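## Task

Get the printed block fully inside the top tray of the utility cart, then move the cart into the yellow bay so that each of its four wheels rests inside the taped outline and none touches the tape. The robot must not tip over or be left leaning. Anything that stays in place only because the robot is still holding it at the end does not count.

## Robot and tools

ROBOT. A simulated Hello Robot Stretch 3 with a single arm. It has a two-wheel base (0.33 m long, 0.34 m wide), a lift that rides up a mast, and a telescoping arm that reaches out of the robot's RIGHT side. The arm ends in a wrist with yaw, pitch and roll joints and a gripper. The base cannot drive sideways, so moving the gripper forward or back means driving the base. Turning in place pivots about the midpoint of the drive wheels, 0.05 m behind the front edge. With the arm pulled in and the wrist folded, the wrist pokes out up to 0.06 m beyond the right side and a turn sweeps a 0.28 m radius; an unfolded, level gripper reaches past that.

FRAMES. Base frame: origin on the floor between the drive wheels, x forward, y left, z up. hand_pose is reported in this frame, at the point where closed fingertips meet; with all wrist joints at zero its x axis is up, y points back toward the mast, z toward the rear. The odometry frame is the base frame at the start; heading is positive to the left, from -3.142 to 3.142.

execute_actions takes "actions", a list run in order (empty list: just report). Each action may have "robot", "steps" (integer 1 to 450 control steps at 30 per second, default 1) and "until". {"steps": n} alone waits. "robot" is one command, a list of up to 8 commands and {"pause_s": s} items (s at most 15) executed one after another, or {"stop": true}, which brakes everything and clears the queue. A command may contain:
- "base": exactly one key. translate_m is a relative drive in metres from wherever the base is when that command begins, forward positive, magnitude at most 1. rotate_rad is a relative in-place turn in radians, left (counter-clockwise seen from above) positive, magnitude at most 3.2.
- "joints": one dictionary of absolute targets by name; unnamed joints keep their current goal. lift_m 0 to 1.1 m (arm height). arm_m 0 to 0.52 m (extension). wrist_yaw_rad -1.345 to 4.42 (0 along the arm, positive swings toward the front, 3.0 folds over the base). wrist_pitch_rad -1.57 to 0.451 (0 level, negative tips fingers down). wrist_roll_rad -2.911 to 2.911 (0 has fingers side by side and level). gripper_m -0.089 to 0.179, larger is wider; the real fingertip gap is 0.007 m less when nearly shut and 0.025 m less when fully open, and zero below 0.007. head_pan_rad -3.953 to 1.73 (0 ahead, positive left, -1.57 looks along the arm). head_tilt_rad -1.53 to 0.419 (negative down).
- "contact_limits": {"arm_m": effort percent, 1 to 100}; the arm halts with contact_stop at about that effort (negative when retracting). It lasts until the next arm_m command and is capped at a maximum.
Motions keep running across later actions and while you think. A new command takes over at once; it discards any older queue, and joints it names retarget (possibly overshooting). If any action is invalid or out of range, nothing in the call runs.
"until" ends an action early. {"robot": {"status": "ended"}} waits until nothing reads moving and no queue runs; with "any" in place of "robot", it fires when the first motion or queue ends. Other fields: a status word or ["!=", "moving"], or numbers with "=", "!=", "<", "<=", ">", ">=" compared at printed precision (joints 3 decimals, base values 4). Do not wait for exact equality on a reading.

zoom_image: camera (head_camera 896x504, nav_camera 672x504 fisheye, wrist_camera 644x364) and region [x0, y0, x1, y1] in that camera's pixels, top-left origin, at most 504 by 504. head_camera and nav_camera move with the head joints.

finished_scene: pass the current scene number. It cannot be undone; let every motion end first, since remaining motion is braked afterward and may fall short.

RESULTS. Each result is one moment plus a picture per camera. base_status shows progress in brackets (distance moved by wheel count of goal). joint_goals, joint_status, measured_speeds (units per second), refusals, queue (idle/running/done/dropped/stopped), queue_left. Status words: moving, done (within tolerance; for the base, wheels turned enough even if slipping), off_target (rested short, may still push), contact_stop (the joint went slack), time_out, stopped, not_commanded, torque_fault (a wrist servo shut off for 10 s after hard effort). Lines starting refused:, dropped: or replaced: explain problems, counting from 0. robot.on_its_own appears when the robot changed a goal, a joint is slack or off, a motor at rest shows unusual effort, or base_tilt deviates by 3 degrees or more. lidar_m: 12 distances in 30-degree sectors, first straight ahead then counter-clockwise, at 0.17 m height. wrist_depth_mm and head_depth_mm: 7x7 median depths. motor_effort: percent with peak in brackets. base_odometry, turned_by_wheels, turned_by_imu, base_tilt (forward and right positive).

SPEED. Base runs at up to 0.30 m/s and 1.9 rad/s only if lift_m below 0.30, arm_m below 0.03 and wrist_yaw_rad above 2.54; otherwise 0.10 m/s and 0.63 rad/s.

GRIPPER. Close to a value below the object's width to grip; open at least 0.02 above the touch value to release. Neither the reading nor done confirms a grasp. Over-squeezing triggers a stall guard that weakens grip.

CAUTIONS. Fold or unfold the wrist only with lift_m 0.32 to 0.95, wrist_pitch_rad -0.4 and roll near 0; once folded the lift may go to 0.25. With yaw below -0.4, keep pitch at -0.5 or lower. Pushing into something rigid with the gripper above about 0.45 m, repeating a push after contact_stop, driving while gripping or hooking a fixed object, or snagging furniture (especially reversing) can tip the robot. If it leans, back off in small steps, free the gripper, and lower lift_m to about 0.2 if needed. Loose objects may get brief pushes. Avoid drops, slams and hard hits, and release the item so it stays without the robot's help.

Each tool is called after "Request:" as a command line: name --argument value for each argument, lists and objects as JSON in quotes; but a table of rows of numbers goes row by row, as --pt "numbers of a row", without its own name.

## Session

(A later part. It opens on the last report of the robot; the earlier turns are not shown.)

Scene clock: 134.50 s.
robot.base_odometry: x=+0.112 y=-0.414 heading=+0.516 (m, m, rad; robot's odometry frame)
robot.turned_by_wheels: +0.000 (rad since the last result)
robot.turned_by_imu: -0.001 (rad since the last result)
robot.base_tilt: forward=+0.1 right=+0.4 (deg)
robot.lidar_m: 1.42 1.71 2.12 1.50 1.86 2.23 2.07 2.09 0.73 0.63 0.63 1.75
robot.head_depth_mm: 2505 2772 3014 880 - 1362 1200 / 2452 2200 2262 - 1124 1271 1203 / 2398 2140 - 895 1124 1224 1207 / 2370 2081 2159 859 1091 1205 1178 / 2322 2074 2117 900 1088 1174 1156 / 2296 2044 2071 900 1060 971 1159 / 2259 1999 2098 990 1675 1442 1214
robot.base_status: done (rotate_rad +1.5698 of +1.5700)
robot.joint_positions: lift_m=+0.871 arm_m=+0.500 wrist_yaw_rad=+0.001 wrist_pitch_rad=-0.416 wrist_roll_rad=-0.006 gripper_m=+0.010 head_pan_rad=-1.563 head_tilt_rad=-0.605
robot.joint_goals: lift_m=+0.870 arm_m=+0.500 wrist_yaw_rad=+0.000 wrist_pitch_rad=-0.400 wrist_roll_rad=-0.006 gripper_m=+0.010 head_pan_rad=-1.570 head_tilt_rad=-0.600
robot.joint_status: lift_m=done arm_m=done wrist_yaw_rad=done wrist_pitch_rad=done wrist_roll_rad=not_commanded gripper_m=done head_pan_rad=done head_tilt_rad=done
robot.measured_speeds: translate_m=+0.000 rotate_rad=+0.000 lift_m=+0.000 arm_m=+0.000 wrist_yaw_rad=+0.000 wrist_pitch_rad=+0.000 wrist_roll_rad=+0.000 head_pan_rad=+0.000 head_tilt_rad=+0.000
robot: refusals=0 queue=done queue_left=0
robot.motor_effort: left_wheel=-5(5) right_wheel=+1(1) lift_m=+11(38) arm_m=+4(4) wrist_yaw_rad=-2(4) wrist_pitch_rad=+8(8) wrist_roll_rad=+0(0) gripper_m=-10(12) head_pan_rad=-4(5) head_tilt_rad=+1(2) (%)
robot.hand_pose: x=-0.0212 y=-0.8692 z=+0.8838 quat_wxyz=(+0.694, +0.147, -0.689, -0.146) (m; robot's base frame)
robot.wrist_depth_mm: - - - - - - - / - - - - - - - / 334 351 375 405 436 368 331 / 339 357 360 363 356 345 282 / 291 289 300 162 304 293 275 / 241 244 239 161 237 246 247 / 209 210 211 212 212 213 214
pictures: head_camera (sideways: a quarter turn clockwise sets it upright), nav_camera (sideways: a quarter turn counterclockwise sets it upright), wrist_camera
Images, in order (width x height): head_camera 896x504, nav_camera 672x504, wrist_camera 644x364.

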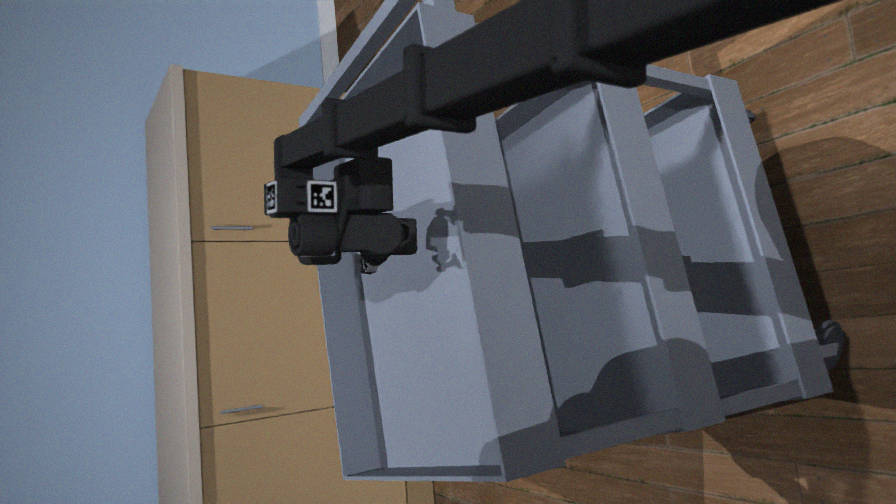

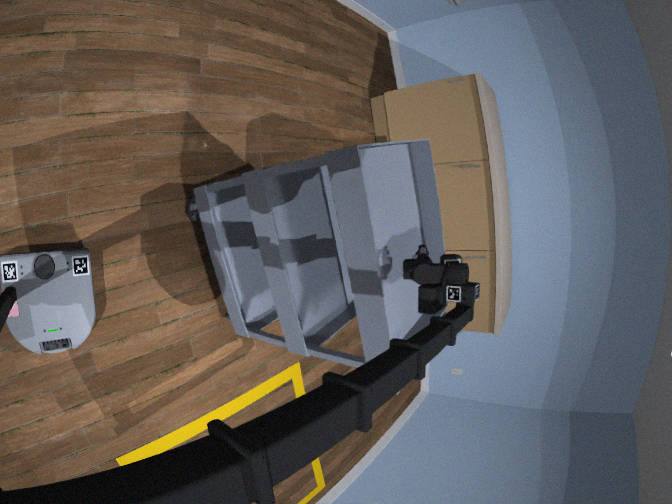

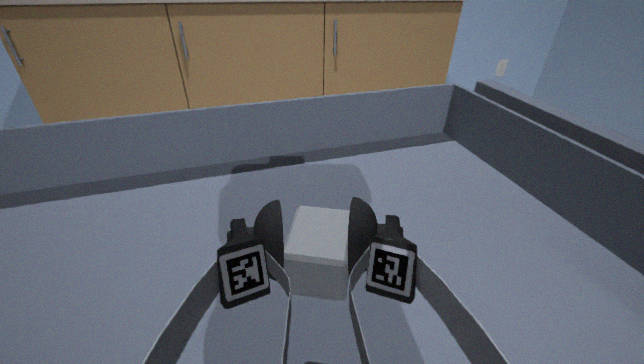

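Request:
execute_actions --actions '[{"robot":[{"joints":{"lift_m":0.83}},{"joints":{"gripper_m":0.1}},{"joints":{"lift_m":0.97}},{"joints":{"arm_m":0.0,"head_pan_rad":-2.2,"head_tilt_rad":-0.9}}],"steps":450,"until":{"robot":{"status":"ended"}}}]'

Scene clock: 150.00 s.
robot.base_odometry: x=+0.112 y=-0.414 heading=+0.516 (m, m, rad; robot's odometry frame)
robot.turned_by_wheels: +0.000 (rad since the last result)
robot.turned_by_imu: -0.001 (rad since the last result)
robot.base_tilt: forward=+0.2 right=+0.5 (deg)
robot.lidar_m: 1.43 1.71 2.13 1.50 1.86 2.24 2.07 2.09 0.73 0.63 0.63 1.75
robot.head_depth_mm: 1968 2207 2146 - - 1212 1094 / 2148 2369 - - 1366 1236 1112 / 2332 2570 - - 1367 1238 1133 / 2606 2623 - - - 1237 1132 / 2865 2646 - - - 1216 1097 / 2907 866 - - - 1197 1103 / 2663 903 - - - 1192 1097
robot.base_status: done (rotate_rad +1.5698 of +1.5700)
robot.joint_positions: lift_m=+0.969 arm_m=+0.000 wrist_yaw_rad=+0.001 wrist_pitch_rad=-0.416 wrist_roll_rad=-0.006 gripper_m=+0.100 head_pan_rad=-2.193 head_tilt_rad=-0.888
robot.joint_goals: lift_m=+0.970 arm_m=+0.000 wrist_yaw_rad=+0.000 wrist_pitch_rad=-0.400 wrist_roll_rad=-0.006 gripper_m=+0.100 head_pan_rad=-2.200 head_tilt_rad=-0.900
robot.joint_status: lift_m=done arm_m=done wrist_yaw_rad=done wrist_pitch_rad=done wrist_roll_rad=not_commanded gripper_m=done head_pan_rad=done head_tilt_rad=done
robot.measured_speeds: translate_m=+0.000 rotate_rad=+0.000 lift_m=+0.000 arm_m=+0.000 wrist_yaw_rad=+0.000 wrist_pitch_rad=+0.000 wrist_roll_rad=+0.000 head_pan_rad=+0.000 head_tilt_rad=+0.000
robot: refusals=0 queue=done queue_left=0
robot.motor_effort: left_wheel=-5(5) right_wheel=+2(1) lift_m=+37(39) arm_m=-2(3) wrist_yaw_rad=-2(2) wrist_pitch_rad=+8(8) wrist_roll_rad=+0(0) gripper_m=+0(80) head_pan_rad=-5(48) head_tilt_rad=-4(16) (%)
robot.hand_pose: x=-0.0213 y=-0.3699 z=+0.9824 quat_wxyz=(+0.694, +0.147, -0.689, -0.146) (m; robot's base frame)
robot.wrist_depth_mm: - - - - - - - / - - 820 891 866 - - / - 700 699 690 668 608 - / - 434 455 495 539 - - / - 457 831 888 881 - - / - - 724 733 769 - - / - - 635 909 - - -
pictures: head_camera (sideways: a quarter turn clockwise sets it upright), nav_camera (sideways: a quarter turn counterclockwise sets it upright), wrist_camera
Images, in order (width x height): head_camera 896x504, nav_camera 672x504, wrist_camera 644x364.

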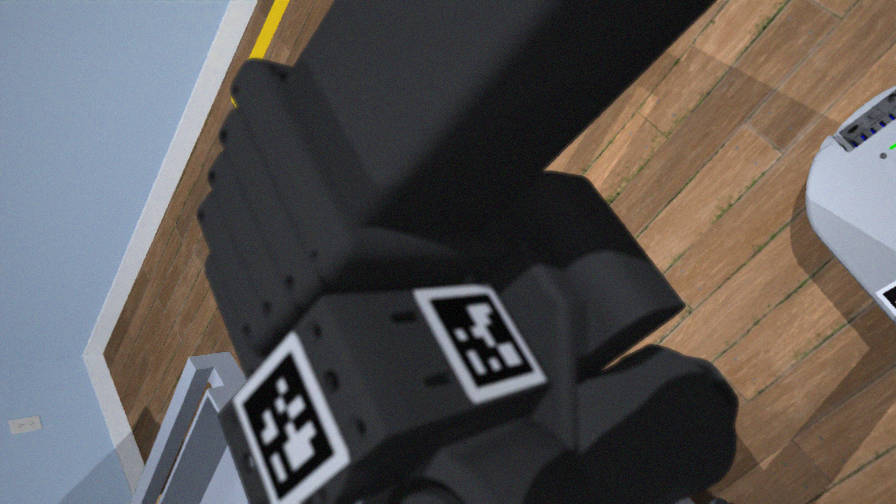

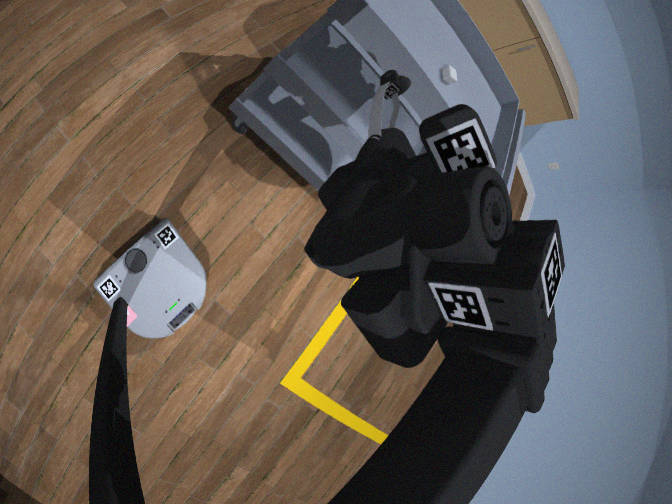

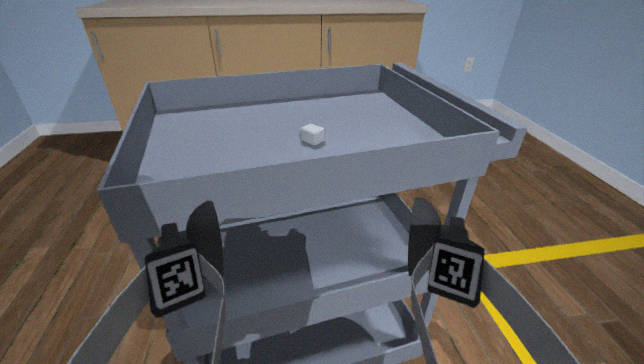

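Block placed. Stow the arm and view.

Request:
execute_actions --actions '[{"robot":[{"joints":{"lift_m":0.9}},{"joints":{"wrist_yaw_rad":3.0,"gripper_m":0.03}},{"joints":{"lift_m":0.28,"head_tilt_rad":-0.8}}],"steps":450,"until":{"robot":{"status":"ended"}}}]'

Scene clock: 165.57 s.
robot.base_odometry: x=+0.112 y=-0.414 heading=+0.516 (m, m, rad; robot's odometry frame)
robot.turned_by_wheels: +0.000 (rad since the last result)
robot.turned_by_imu: -0.001 (rad since the last result)
robot.base_tilt: forward=+0.2 right=+0.5 (deg)
robot.lidar_m: 1.43 1.70 2.12 1.50 1.85 2.23 2.08 2.10 0.73 0.63 0.63 1.75
robot.head_depth_mm: 1946 2137 2242 1803 1496 1274 1118 / 2092 2369 2275 1808 1497 1276 1115 / 2314 2589 2287 1808 1504 1278 1120 / 2533 2818 2266 1805 1497 1281 1135 / 2828 2962 2292 1801 1464 1286 1120 / 2841 2960 867 1113 1321 1262 1116 / 2621 2773 819 1149 1026 1208 1119
robot.base_status: done (rotate_rad +1.5698 of +1.5700)
robot.joint_positions: lift_m=+0.281 arm_m=+0.000 wrist_yaw_rad=+2.998 wrist_pitch_rad=-0.416 wrist_roll_rad=-0.006 gripper_m=+0.030 head_pan_rad=-2.193 head_tilt_rad=-0.804
robot.joint_goals: lift_m=+0.280 arm_m=+0.000 wrist_yaw_rad=+3.000 wrist_pitch_rad=-0.400 wrist_roll_rad=-0.006 gripper_m=+0.030 head_pan_rad=-2.200 head_tilt_rad=-0.800
robot.joint_status: lift_m=done arm_m=done wrist_yaw_rad=done wrist_pitch_rad=done wrist_roll_rad=not_commanded gripper_m=done head_pan_rad=done head_tilt_rad=done
robot.measured_speeds: translate_m=+0.000 rotate_rad=+0.000 lift_m=+0.000 arm_m=+0.000 wrist_yaw_rad=+0.000 wrist_pitch_rad=+0.000 wrist_roll_rad=+0.000 head_pan_rad=+0.000 head_tilt_rad=+0.000
robot: refusals=0 queue=done queue_left=0
robot.motor_effort: left_wheel=-4(4) right_wheel=+1(1) lift_m=+11(38) arm_m=-3(3) wrist_yaw_rad=+3(4) wrist_pitch_rad=+8(8) wrist_roll_rad=+0(1) gripper_m=-1(80) head_pan_rad=-5(5) head_tilt_rad=+1(7) (%)
robot.hand_pose: x=+0.0110 y=+0.0770 z=+0.2938 quat_wxyz=(+0.196, +0.698, +0.097, +0.682) (m; robot's base frame)
robot.wrist_depth_mm: - - - - - - - / - - - - - - - / 923 - 942 911 935 961 960 / 707 696 707 716 720 726 719 / 564 575 - 584 593 591 579 / 482 497 - 511 478 493 500 / 429 - - - 415 424 420
pictures: head_camera (sideways: a quarter turn clockwise sets it upright), nav_camera (sideways: a quarter turn counterclockwise sets it upright), wrist_camera
Images, in order (width x height): head_camera 896x504, nav_camera 672x504, wrist_camera 644x364.

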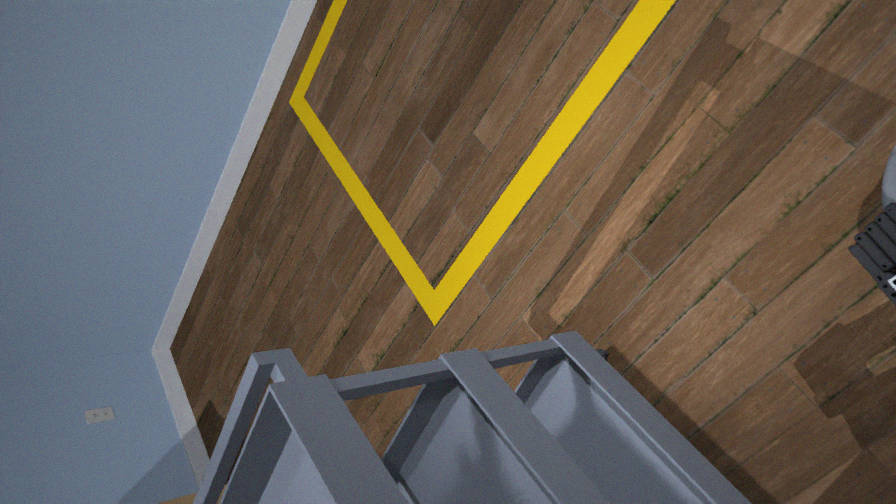

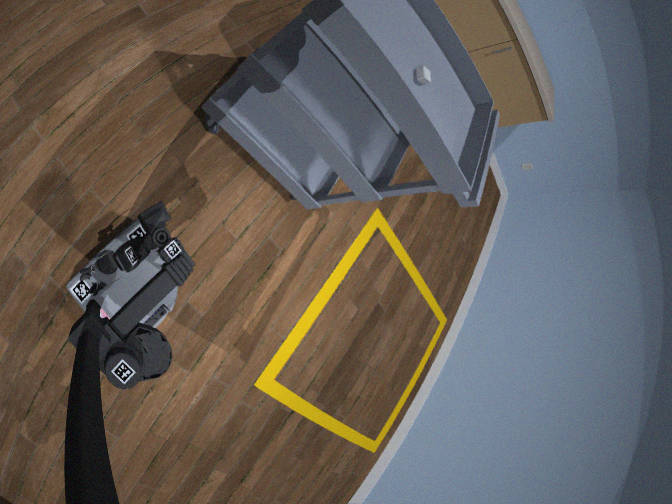

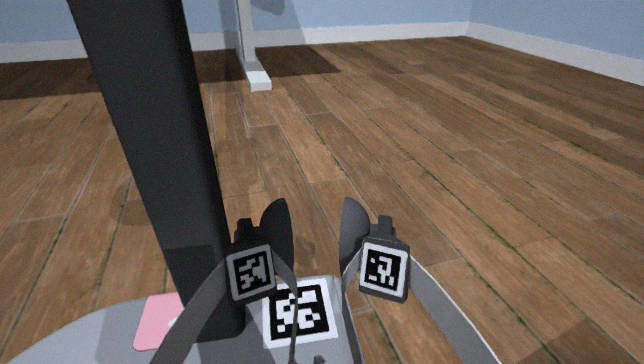

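Request:
execute_actions --actions '[{"robot":[{"base":{"translate_m":-0.23},"joints":{"lift_m":0.35,"head_pan_rad":-1.57,"head_tilt_rad":-1.0}},{"joints":{"wrist_yaw_rad":0.0,"gripper_m":0.15}},{"joints":{"lift_m":0.2,"wrist_pitch_rad":0,"arm_m":0.15}}],"steps":450,"until":{"robot":{"status":"ended"}}}]'

Scene clock: 200.83 s.
robot.base_odometry: x=-0.088 y=-0.527 heading=+0.516 (m, m, rad; robot's odometry frame)
robot.turned_by_wheels: +0.000 (rad since the last result)
robot.turned_by_imu: -0.002 (rad since the last result)
robot.base_tilt: forward=+0.1 right=+0.5 (deg)
robot.lidar_m: 1.65 1.94 2.11 1.50 1.71 1.99 1.85 1.86 2.31 0.69 0.69 1.95
robot.head_depth_mm: 2612 2138 1790 1526 1346 1207 1085 / 2601 2148 1801 1539 1352 1197 1121 / 2022 800 1752 1544 1355 1181 - / 944 797 1114 1369 1384 1186 - / 982 776 1134 1340 1355 1202 1083 / 978 759 1131 1309 1329 1202 1085 / 961 813 1108 1287 1312 1203 1083
robot.base_status: done (translate_m -0.2300 of -0.2300)
robot.joint_positions: lift_m=+0.201 arm_m=+0.150 wrist_yaw_rad=+0.002 wrist_pitch_rad=-0.024 wrist_roll_rad=-0.006 gripper_m=+0.150 head_pan_rad=-1.577 head_tilt_rad=-0.987
robot.joint_goals: lift_m=+0.200 arm_m=+0.150 wrist_yaw_rad=+0.000 wrist_pitch_rad=+0.000 wrist_roll_rad=-0.006 gripper_m=+0.150 head_pan_rad=-1.570 head_tilt_rad=-1.000
robot.joint_status: lift_m=done arm_m=done wrist_yaw_rad=done wrist_pitch_rad=done wrist_roll_rad=not_commanded gripper_m=done head_pan_rad=done head_tilt_rad=done
robot.measured_speeds: translate_m=+0.000 rotate_rad=+0.000 lift_m=+0.000 arm_m=+0.000 wrist_yaw_rad=+0.000 wrist_pitch_rad=+0.000 wrist_roll_rad=+0.000 head_pan_rad=+0.000 head_tilt_rad=+0.000
robot: refusals=0 queue=done queue_left=0
robot.motor_effort: left_wheel=-4(15) right_wheel=+2(4) lift_m=+11(39) arm_m=+4(4) wrist_yaw_rad=-2(4) wrist_pitch_rad=+11(12) wrist_roll_rad=+0(0) gripper_m=+0(80) head_pan_rad=+4(48) head_tilt_rad=-4(15) (%)
robot.hand_pose: x=-0.0211 y=-0.5502 z=+0.3093 quat_wxyz=(+0.710, +0.009, -0.704, -0.008) (m; robot's base frame)
robot.wrist_depth_mm: 286 289 295 308 - - - / - - 706 708 - - - / - - - - - - - / - - 792 - - - - / 619 656 603 535 - - 966 / 455 - 324 355 659 - 688 / 290 308 337 434 541 533 530
pictures: head_camera (sideways: a quarter turn clockwise sets it upright), nav_camera (sideways: a quarter turn counterclockwise sets it upright), wrist_camera
Images, in order (width x height): head_camera 896x504, nav_camera 672x504, wrist_camera 644x364.

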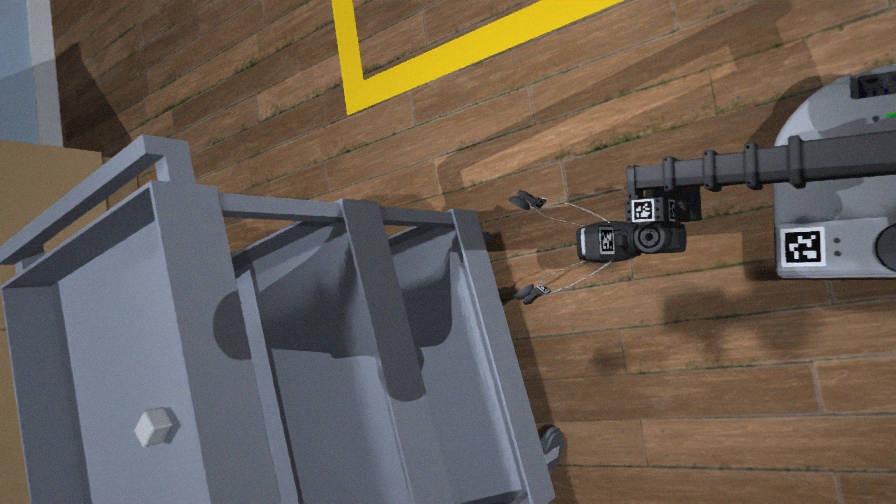

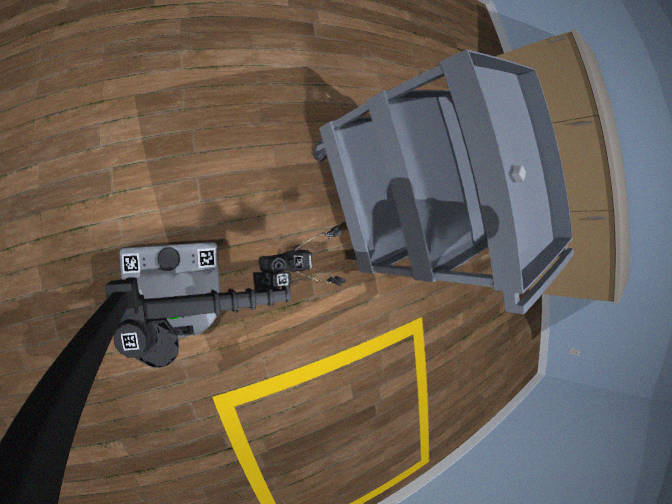

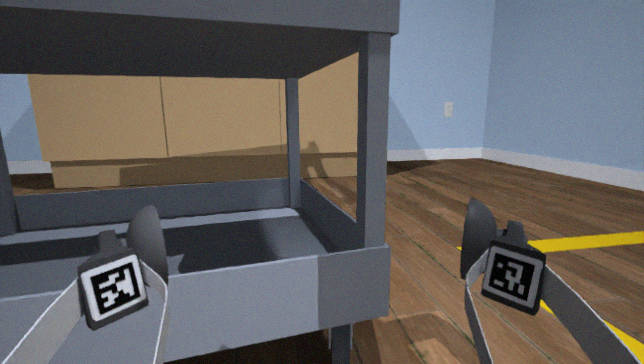

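Request:
execute_actions --actions '[{"robot":[{"base":{"translate_m":-0.06}},{"joints":{"arm_m":0.345}},{"joints":{"gripper_m":0.0}}],"steps":450,"until":{"robot":{"status":"ended"}}}]'

Scene clock: 214.07 s.
robot.base_odometry: x=-0.141 y=-0.557 heading=+0.516 (m, m, rad; robot's odometry frame)
robot.turned_by_wheels: +0.000 (rad since the last result)
robot.turned_by_imu: -0.001 (rad since the last result)
robot.base_tilt: forward=+0.0 right=+0.5 (deg)
robot.lidar_m: 1.72 2.00 2.10 1.52 1.67 1.92 1.78 1.80 2.23 0.71 0.71 2.00
robot.head_depth_mm: 2613 2151 1804 1538 1347 1205 1083 / 2591 2155 1793 1542 1355 1204 1116 / 2121 2094 1801 1545 1329 1204 - / 970 803 1121 1441 1323 1201 - / 981 783 1134 1367 1347 1201 1081 / 984 773 1138 1318 1355 1203 1083 / 967 812 1106 1289 1302 1207 1087
robot.base_status: done (translate_m -0.0600 of -0.0600)
robot.joint_positions: lift_m=+0.201 arm_m=+0.345 wrist_yaw_rad=-0.014 wrist_pitch_rad=-0.023 wrist_roll_rad=-0.006 gripper_m=+0.000 head_pan_rad=-1.577 head_tilt_rad=-0.987
robot.joint_goals: lift_m=+0.200 arm_m=+0.345 wrist_yaw_rad=+0.000 wrist_pitch_rad=+0.000 wrist_roll_rad=-0.006 gripper_m=+0.000 head_pan_rad=-1.570 head_tilt_rad=-1.000
robot.joint_status: lift_m=done arm_m=done wrist_yaw_rad=done wrist_pitch_rad=done wrist_roll_rad=not_commanded gripper_m=done head_pan_rad=done head_tilt_rad=done
robot.measured_speeds: translate_m=+0.000 rotate_rad=+0.000 lift_m=+0.000 arm_m=+0.000 wrist_yaw_rad=+0.000 wrist_pitch_rad=+0.000 wrist_roll_rad=+0.000 head_pan_rad=+0.000 head_tilt_rad=+0.000
robot: refusals=0 queue=done queue_left=0
robot.on_its_own: wrist_yaw_rad is at rest, and its effort (+16) is outside its rest range (-12 to +12)
robot.motor_effort: left_wheel=-10(9) right_wheel=+6(7) lift_m=+11(12) arm_m=+4(5) wrist_yaw_rad=+16(17) wrist_pitch_rad=+11(11) wrist_roll_rad=-1(0) gripper_m=-11(85) head_pan_rad=+4(3) head_tilt_rad=-4(4) (%)
robot.hand_pose: x=-0.0249 y=-0.7452 z=+0.3094 quat_wxyz=(+0.710, +0.004, -0.705, -0.013) (m; robot's base frame)
robot.wrist_depth_mm: 289 295 298 147 - - - / - - - 152 - - - / - - - 157 - - - / - - - 161 - - - / 513 530 559 164 - - 999 / 419 424 420 175 682 696 673 / 326 325 323 184 537 535 526
pictures: head_camera (sideways: a quarter turn clockwise sets it upright), nav_camera (sideways: a quarter turn counterclockwise sets it upright), wrist_camera
Images, in order (width x height): head_camera 896x504, nav_camera 672x504, wrist_camera 644x364.

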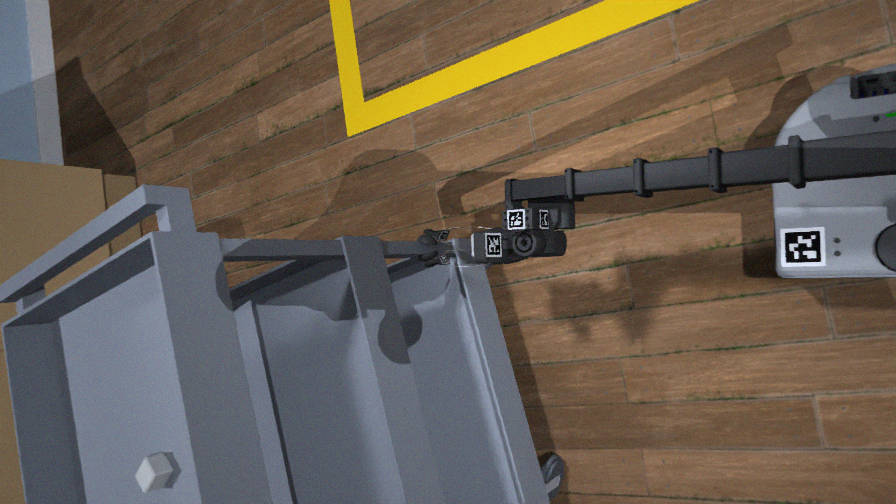

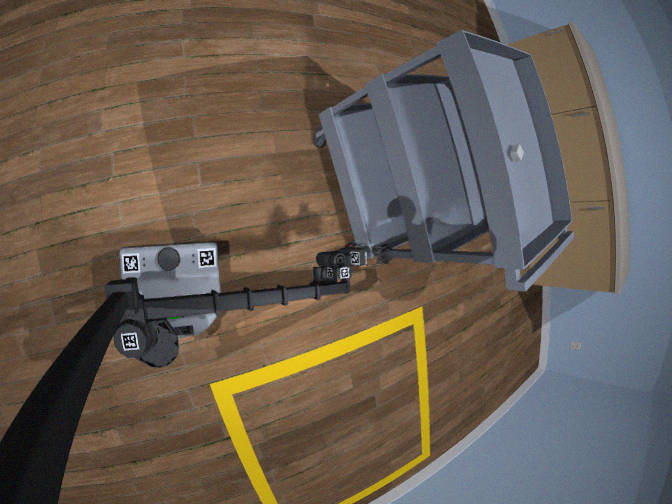

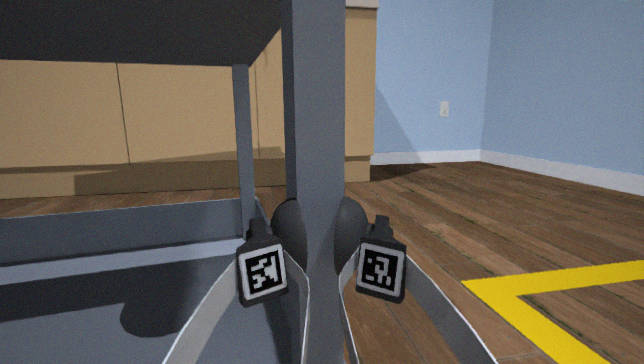

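Request:
execute_actions --actions '[{"robot":{"base":{"translate_m":-0.6},"joints":{"arm_m":0.15,"gripper_m":-0.02}},"steps":450,"until":{"robot":{"status":"ended"}}}]'

Scene clock: 224.37 s.
robot.base_odometry: x=-0.662 y=-0.853 heading=+0.516 (m, m, rad; robot's odometry frame)
robot.turned_by_wheels: +0.000 (rad since the last result)
robot.turned_by_imu: -0.001 (rad since the last result)
robot.base_tilt: forward=+0.2 right=+0.6 (deg)
robot.lidar_m: 2.32 2.59 1.70 1.84 1.39 1.26 1.19 1.20 1.49 0.49 0.46 0.46
robot.head_depth_mm: 2230 2135 1793 1537 1340 1204 1081 / 2583 2155 1810 1550 1349 1201 1117 / 2596 2147 1803 1542 1348 1188 - / 2568 2153 1713 1517 1350 1188 - / 2516 737 670 972 1240 1203 1085 / 1983 771 643 978 1133 1181 1087 / 1935 817 682 935 884 1112 1081
robot.base_status: done (translate_m -0.6000 of -0.6000)
robot.joint_positions: lift_m=+0.201 arm_m=+0.150 wrist_yaw_rad=+0.170 wrist_pitch_rad=-0.025 wrist_roll_rad=-0.006 gripper_m=-0.019 head_pan_rad=-1.577 head_tilt_rad=-0.987
robot.joint_goals: lift_m=+0.200 arm_m=+0.150 wrist_yaw_rad=+0.149 wrist_pitch_rad=+0.000 wrist_roll_rad=-0.006 gripper_m=-0.020 head_pan_rad=-1.570 head_tilt_rad=-1.000
robot.joint_status: lift_m=done arm_m=done wrist_yaw_rad=done wrist_pitch_rad=done wrist_roll_rad=not_commanded gripper_m=done head_pan_rad=done head_tilt_rad=done
robot.measured_speeds: translate_m=+0.000 rotate_rad=+0.000 lift_m=+0.000 arm_m=+0.000 wrist_yaw_rad=+0.000 wrist_pitch_rad=+0.000 wrist_roll_rad=+0.000 head_pan_rad=+0.000 head_tilt_rad=+0.000
robot: refusals=0 queue=done queue_left=0
robot.on_its_own: wrist_yaw_rad is held at +0.149, not at your +0.000, by its stall guard, which is not easing now; wrist_yaw_rad is at rest, and its effort (-24) is outside its rest range (-12 to +12)
robot.motor_effort: left_wheel=+1(21) right_wheel=-2(24) lift_m=+12(12) arm_m=-1(6) wrist_yaw_rad=-24(75) wrist_pitch_rad=+12(12) wrist_roll_rad=-1(0) gripper_m=-17(87) head_pan_rad=+4(5) head_tilt_rad=-4(4) (%)
robot.hand_pose: x=+0.0217 y=-0.5471 z=+0.3089 quat_wxyz=(+0.708, +0.069, -0.701, +0.051) (m; robot's base frame)
robot.wrist_depth_mm: 288 291 296 152 - - - / - - - 158 - - - / - - - 163 - - - / - - - 168 - - - / 481 517 557 - - - 971 / 427 419 420 179 694 691 685 / 326 323 317 190 532 532 535
pictures: head_camera (sideways: a quarter turn clockwise sets it upright), nav_camera (sideways: a quarter turn counterclockwise sets it upright), wrist_camera
Images, in order (width x height): head_camera 896x504, nav_camera 672x504, wrist_camera 644x364.

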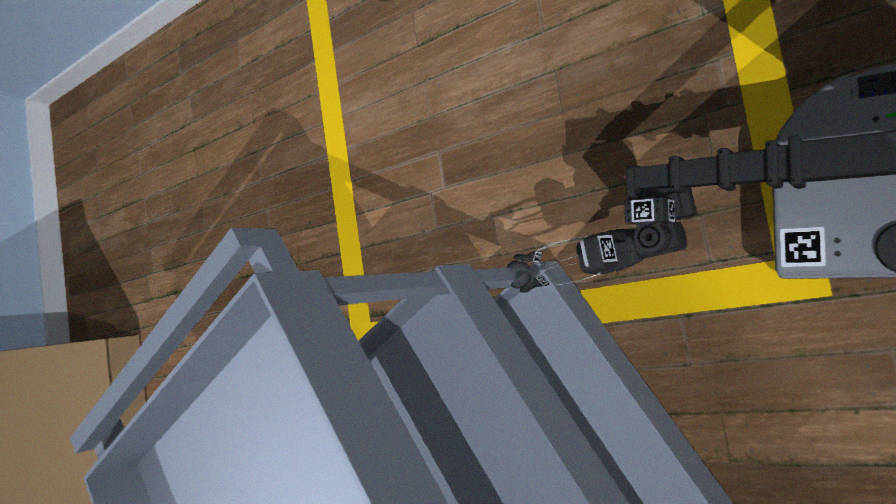

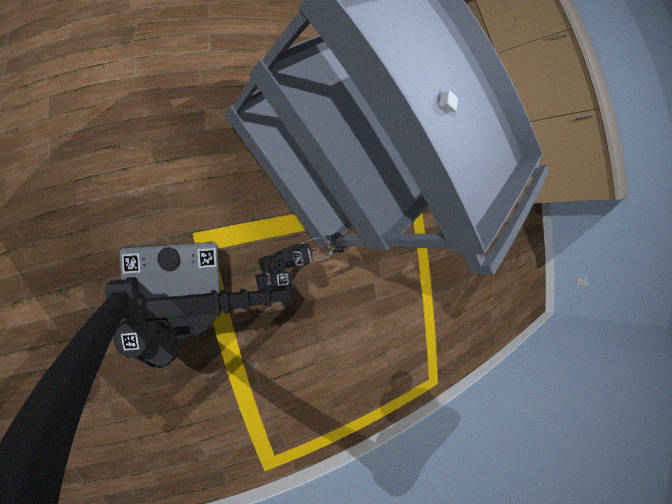

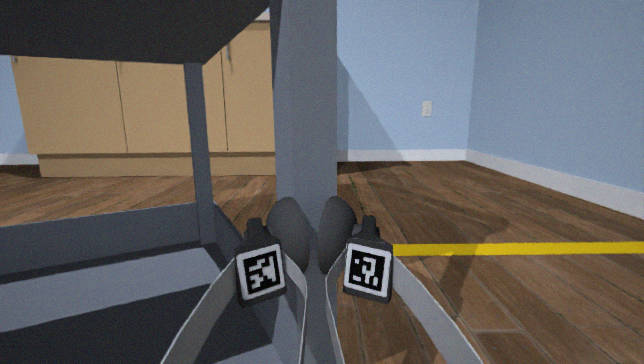

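Request:
execute_actions --actions '[{"robot":[{"joints":{"gripper_m":0.1}},{"joints":{"arm_m":0.18,"wrist_yaw_rad":0.2}},{"joints":{"gripper_m":-0.01}},{"base":{"translate_m":-0.75},"joints":{"arm_m":0.28,"head_pan_rad":-1.2}}],"steps":450,"until":{"robot":{"status":"ended"}}},{"steps":300,"until":{"robot":{"status":"ended"}}}]'

Scene clock: 246.93 s.
robot.base_odometry: x=-1.314 y=-1.224 heading=+0.517 (m, m, rad; robot's odometry frame)
robot.turned_by_wheels: +0.000 (rad since the last result)
robot.turned_by_imu: -0.002 (rad since the last result)
robot.base_tilt: forward=+0.3 right=+0.4 (deg)
robot.lidar_m: 3.07 2.16 1.38 1.37 0.72 0.49 0.45 0.45 0.55 0.59 0.53 0.53
robot.head_depth_mm: 2530 2144 1798 1540 1348 1202 1084 / 2567 715 1750 1536 1397 1204 1104 / 2592 766 856 1042 1326 1207 - / 927 811 1055 1016 1304 1205 1097 / 940 814 684 993 1261 1202 1083 / 921 815 666 974 1242 1207 1081 / 2241 813 650 973 1174 1199 1089
robot.base_status: done (translate_m -0.7500 of -0.7500)
robot.joint_positions: lift_m=+0.201 arm_m=+0.280 wrist_yaw_rad=+0.463 wrist_pitch_rad=-0.023 wrist_roll_rad=-0.006 gripper_m=-0.009 head_pan_rad=-1.207 head_tilt_rad=-0.987
robot.joint_goals: lift_m=+0.200 arm_m=+0.280 wrist_yaw_rad=+0.454 wrist_pitch_rad=+0.000 wrist_roll_rad=-0.006 gripper_m=-0.010 head_pan_rad=-1.200 head_tilt_rad=-1.000
robot.joint_status: lift_m=done arm_m=done wrist_yaw_rad=done wrist_pitch_rad=done wrist_roll_rad=not_commanded gripper_m=done head_pan_rad=done head_tilt_rad=done
robot.measured_speeds: translate_m=+0.000 rotate_rad=+0.000 lift_m=+0.000 arm_m=+0.000 wrist_yaw_rad=+0.000 wrist_pitch_rad=+0.000 wrist_roll_rad=+0.000 head_pan_rad=+0.000 head_tilt_rad=+0.000
robot: refusals=0 queue=done queue_left=0
robot.on_its_own: wrist_yaw_rad is held at +0.454, not at your +0.200, by its stall guard, which is not easing now
robot.motor_effort: left_wheel=+4(16) right_wheel=-7(20) lift_m=+12(12) arm_m=+3(6) wrist_yaw_rad=-11(81) wrist_pitch_rad=+11(12) wrist_roll_rad=+0(1) gripper_m=-18(94) head_pan_rad=+4(38) head_tilt_rad=-4(4) (%)
robot.hand_pose: x=+0.0928 y=-0.6534 z=+0.3093 quat_wxyz=(+0.693, +0.170, -0.684, +0.155) (m; robot's base frame)
robot.wrist_depth_mm: 285 292 296 124 - - 771 / - - - 128 - - 741 / - - - 134 - - 754 / - - - 138 - - 712 / 508 522 548 140 - - 717 / 425 422 411 146 690 691 640 / 327 326 326 153 540 542 528
pictures: head_camera (sideways: a quarter turn clockwise sets it upright), nav_camera (sideways: a quarter turn counterclockwise sets it upright), wrist_camera
Images, in order (width x height): head_camera 896x504, nav_camera 672x504, wrist_camera 644x364.

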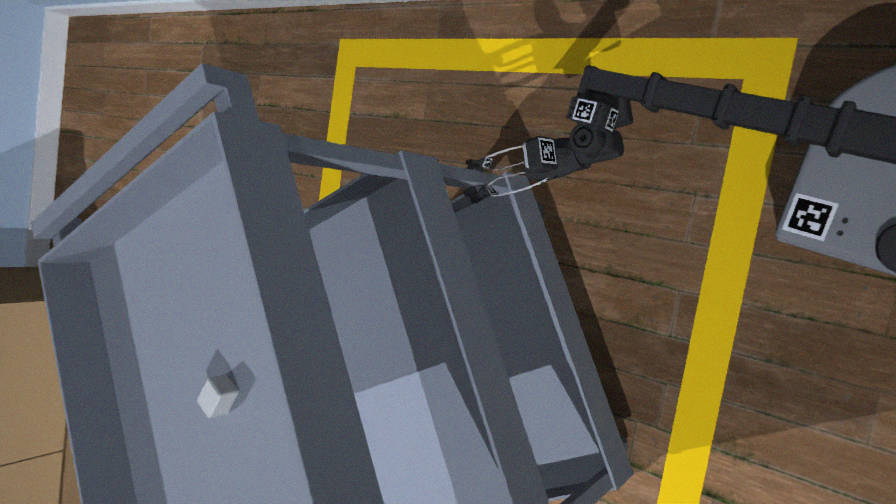

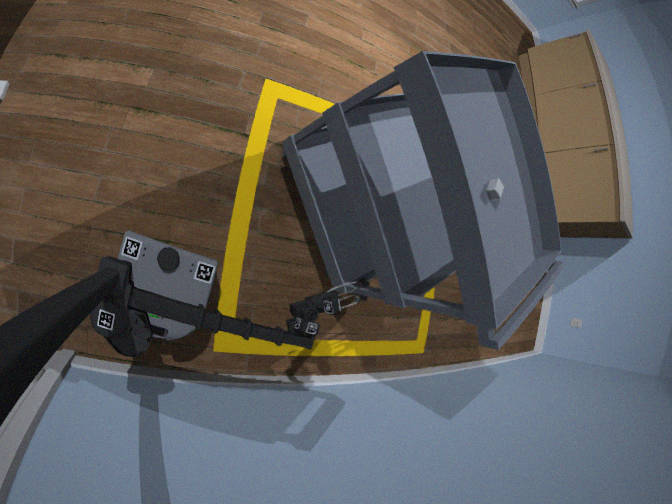

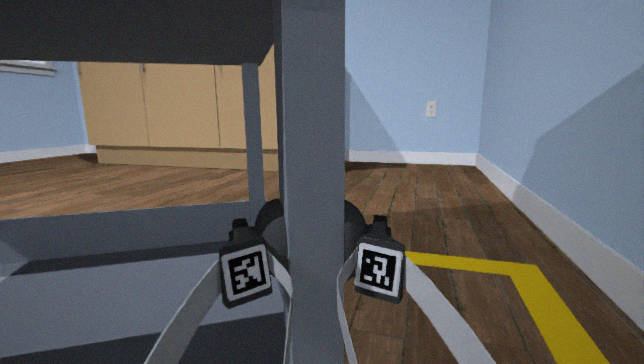

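Request:
execute_actions --actions '[{"robot":[{"base":{"translate_m":-0.1}},{"joints":{"gripper_m":0.12}},{"joints":{"arm_m":0.0,"wrist_pitch_rad":-0.4}},{"joints":{"lift_m":0.35}},{"joints":{"wrist_yaw_rad":3.0,"gripper_m":0.03}},{"base":{"translate_m":1.0},"joints":{"lift_m":0.28}},{"base":{"translate_m":0.5},"joints":{"head_pan_rad":-2.3,"head_tilt_rad":-0.8}}],"steps":450,"until":{"robot":{"status":"ended"}}},{"steps":450,"until":{"robot":{"status":"ended"}}}]'

Scene clock: 277.23 s.
robot.base_odometry: x=-0.097 y=-0.533 heading=+0.516 (m, m, rad; robot's odometry frame)
robot.turned_by_wheels: +0.000 (rad since the last result)
robot.turned_by_imu: +0.004 (rad since the last result)
robot.base_tilt: forward=+0.3 right=+0.4 (deg)
robot.lidar_m: 1.67 1.94 2.10 1.51 1.70 1.98 0.99 0.91 2.30 2.21 2.23 1.96
robot.head_depth_mm: 1587 1171 1326 1248 1427 1282 1112 / 1698 1172 1337 1463 1427 1283 1116 / 1855 1371 1393 1460 1433 1277 1116 / 2016 2350 2262 1807 1502 1281 1143 / 2220 2577 2321 1823 1500 1284 1119 / 2457 2797 2309 1824 1504 1286 1119 / 2670 2973 2307 1812 1509 1286 1125
robot.base_status: done (translate_m +0.5000 of +0.5000)
robot.joint_positions: lift_m=+0.281 arm_m=+0.000 wrist_yaw_rad=+2.999 wrist_pitch_rad=-0.415 wrist_roll_rad=-0.001 gripper_m=+0.030 head_pan_rad=-2.293 head_tilt_rad=-0.803
robot.joint_goals: lift_m=+0.280 arm_m=+0.000 wrist_yaw_rad=+3.000 wrist_pitch_rad=-0.400 wrist_roll_rad=-0.001 gripper_m=+0.030 head_pan_rad=-2.300 head_tilt_rad=-0.800
robot.joint_status: lift_m=done arm_m=done wrist_yaw_rad=done wrist_pitch_rad=done wrist_roll_rad=not_commanded gripper_m=done head_pan_rad=done head_tilt_rad=done
robot.measured_speeds: translate_m=+0.000 rotate_rad=+0.000 lift_m=+0.000 arm_m=+0.000 wrist_yaw_rad=+0.000 wrist_pitch_rad=+0.000 wrist_roll_rad=+0.000 head_pan_rad=+0.000 head_tilt_rad=+0.000
robot: refusals=0 queue=done queue_left=0
robot.motor_effort: left_wheel=-5(11) right_wheel=+1(16) lift_m=+11(39) arm_m=-2(6) wrist_yaw_rad=+2(34) wrist_pitch_rad=+7(34) wrist_roll_rad=-2(7) gripper_m=+1(79) head_pan_rad=-4(57) head_tilt_rad=+1(14) (%)
robot.hand_pose: x=+0.0108 y=+0.0772 z=+0.2940 quat_wxyz=(+0.195, +0.700, +0.096, +0.680) (m; robot's base frame)
robot.wrist_depth_mm: - - - - - - - / - - - - - - - / 916 - 943 946 931 932 923 / 697 705 706 712 732 701 728 / 579 589 - 580 599 588 584 / 489 487 - 496 477 489 493 / 436 - - - 428 423 423
pictures: head_camera (sideways: a quarter turn clockwise sets it upright), nav_camera (sideways: a quarter turn counterclockwise sets it upright), wrist_camera
Images, in order (width x height): head_camera 896x504, nav_camera 672x504, wrist_camera 644x364.

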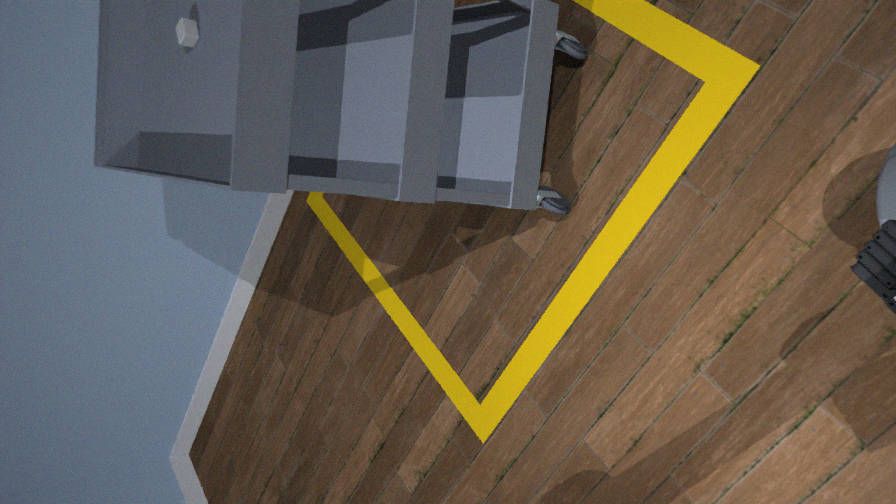

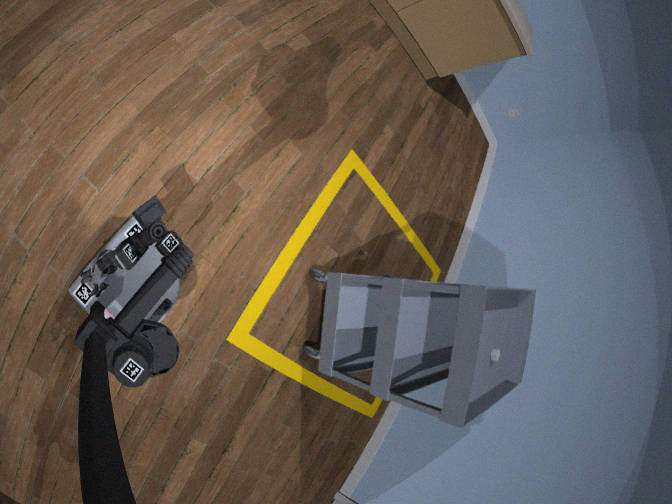

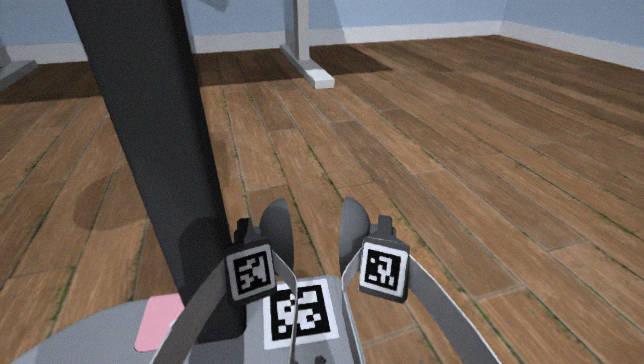

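Request:
finished_scene --scene 1

The scene is finished: the task was done.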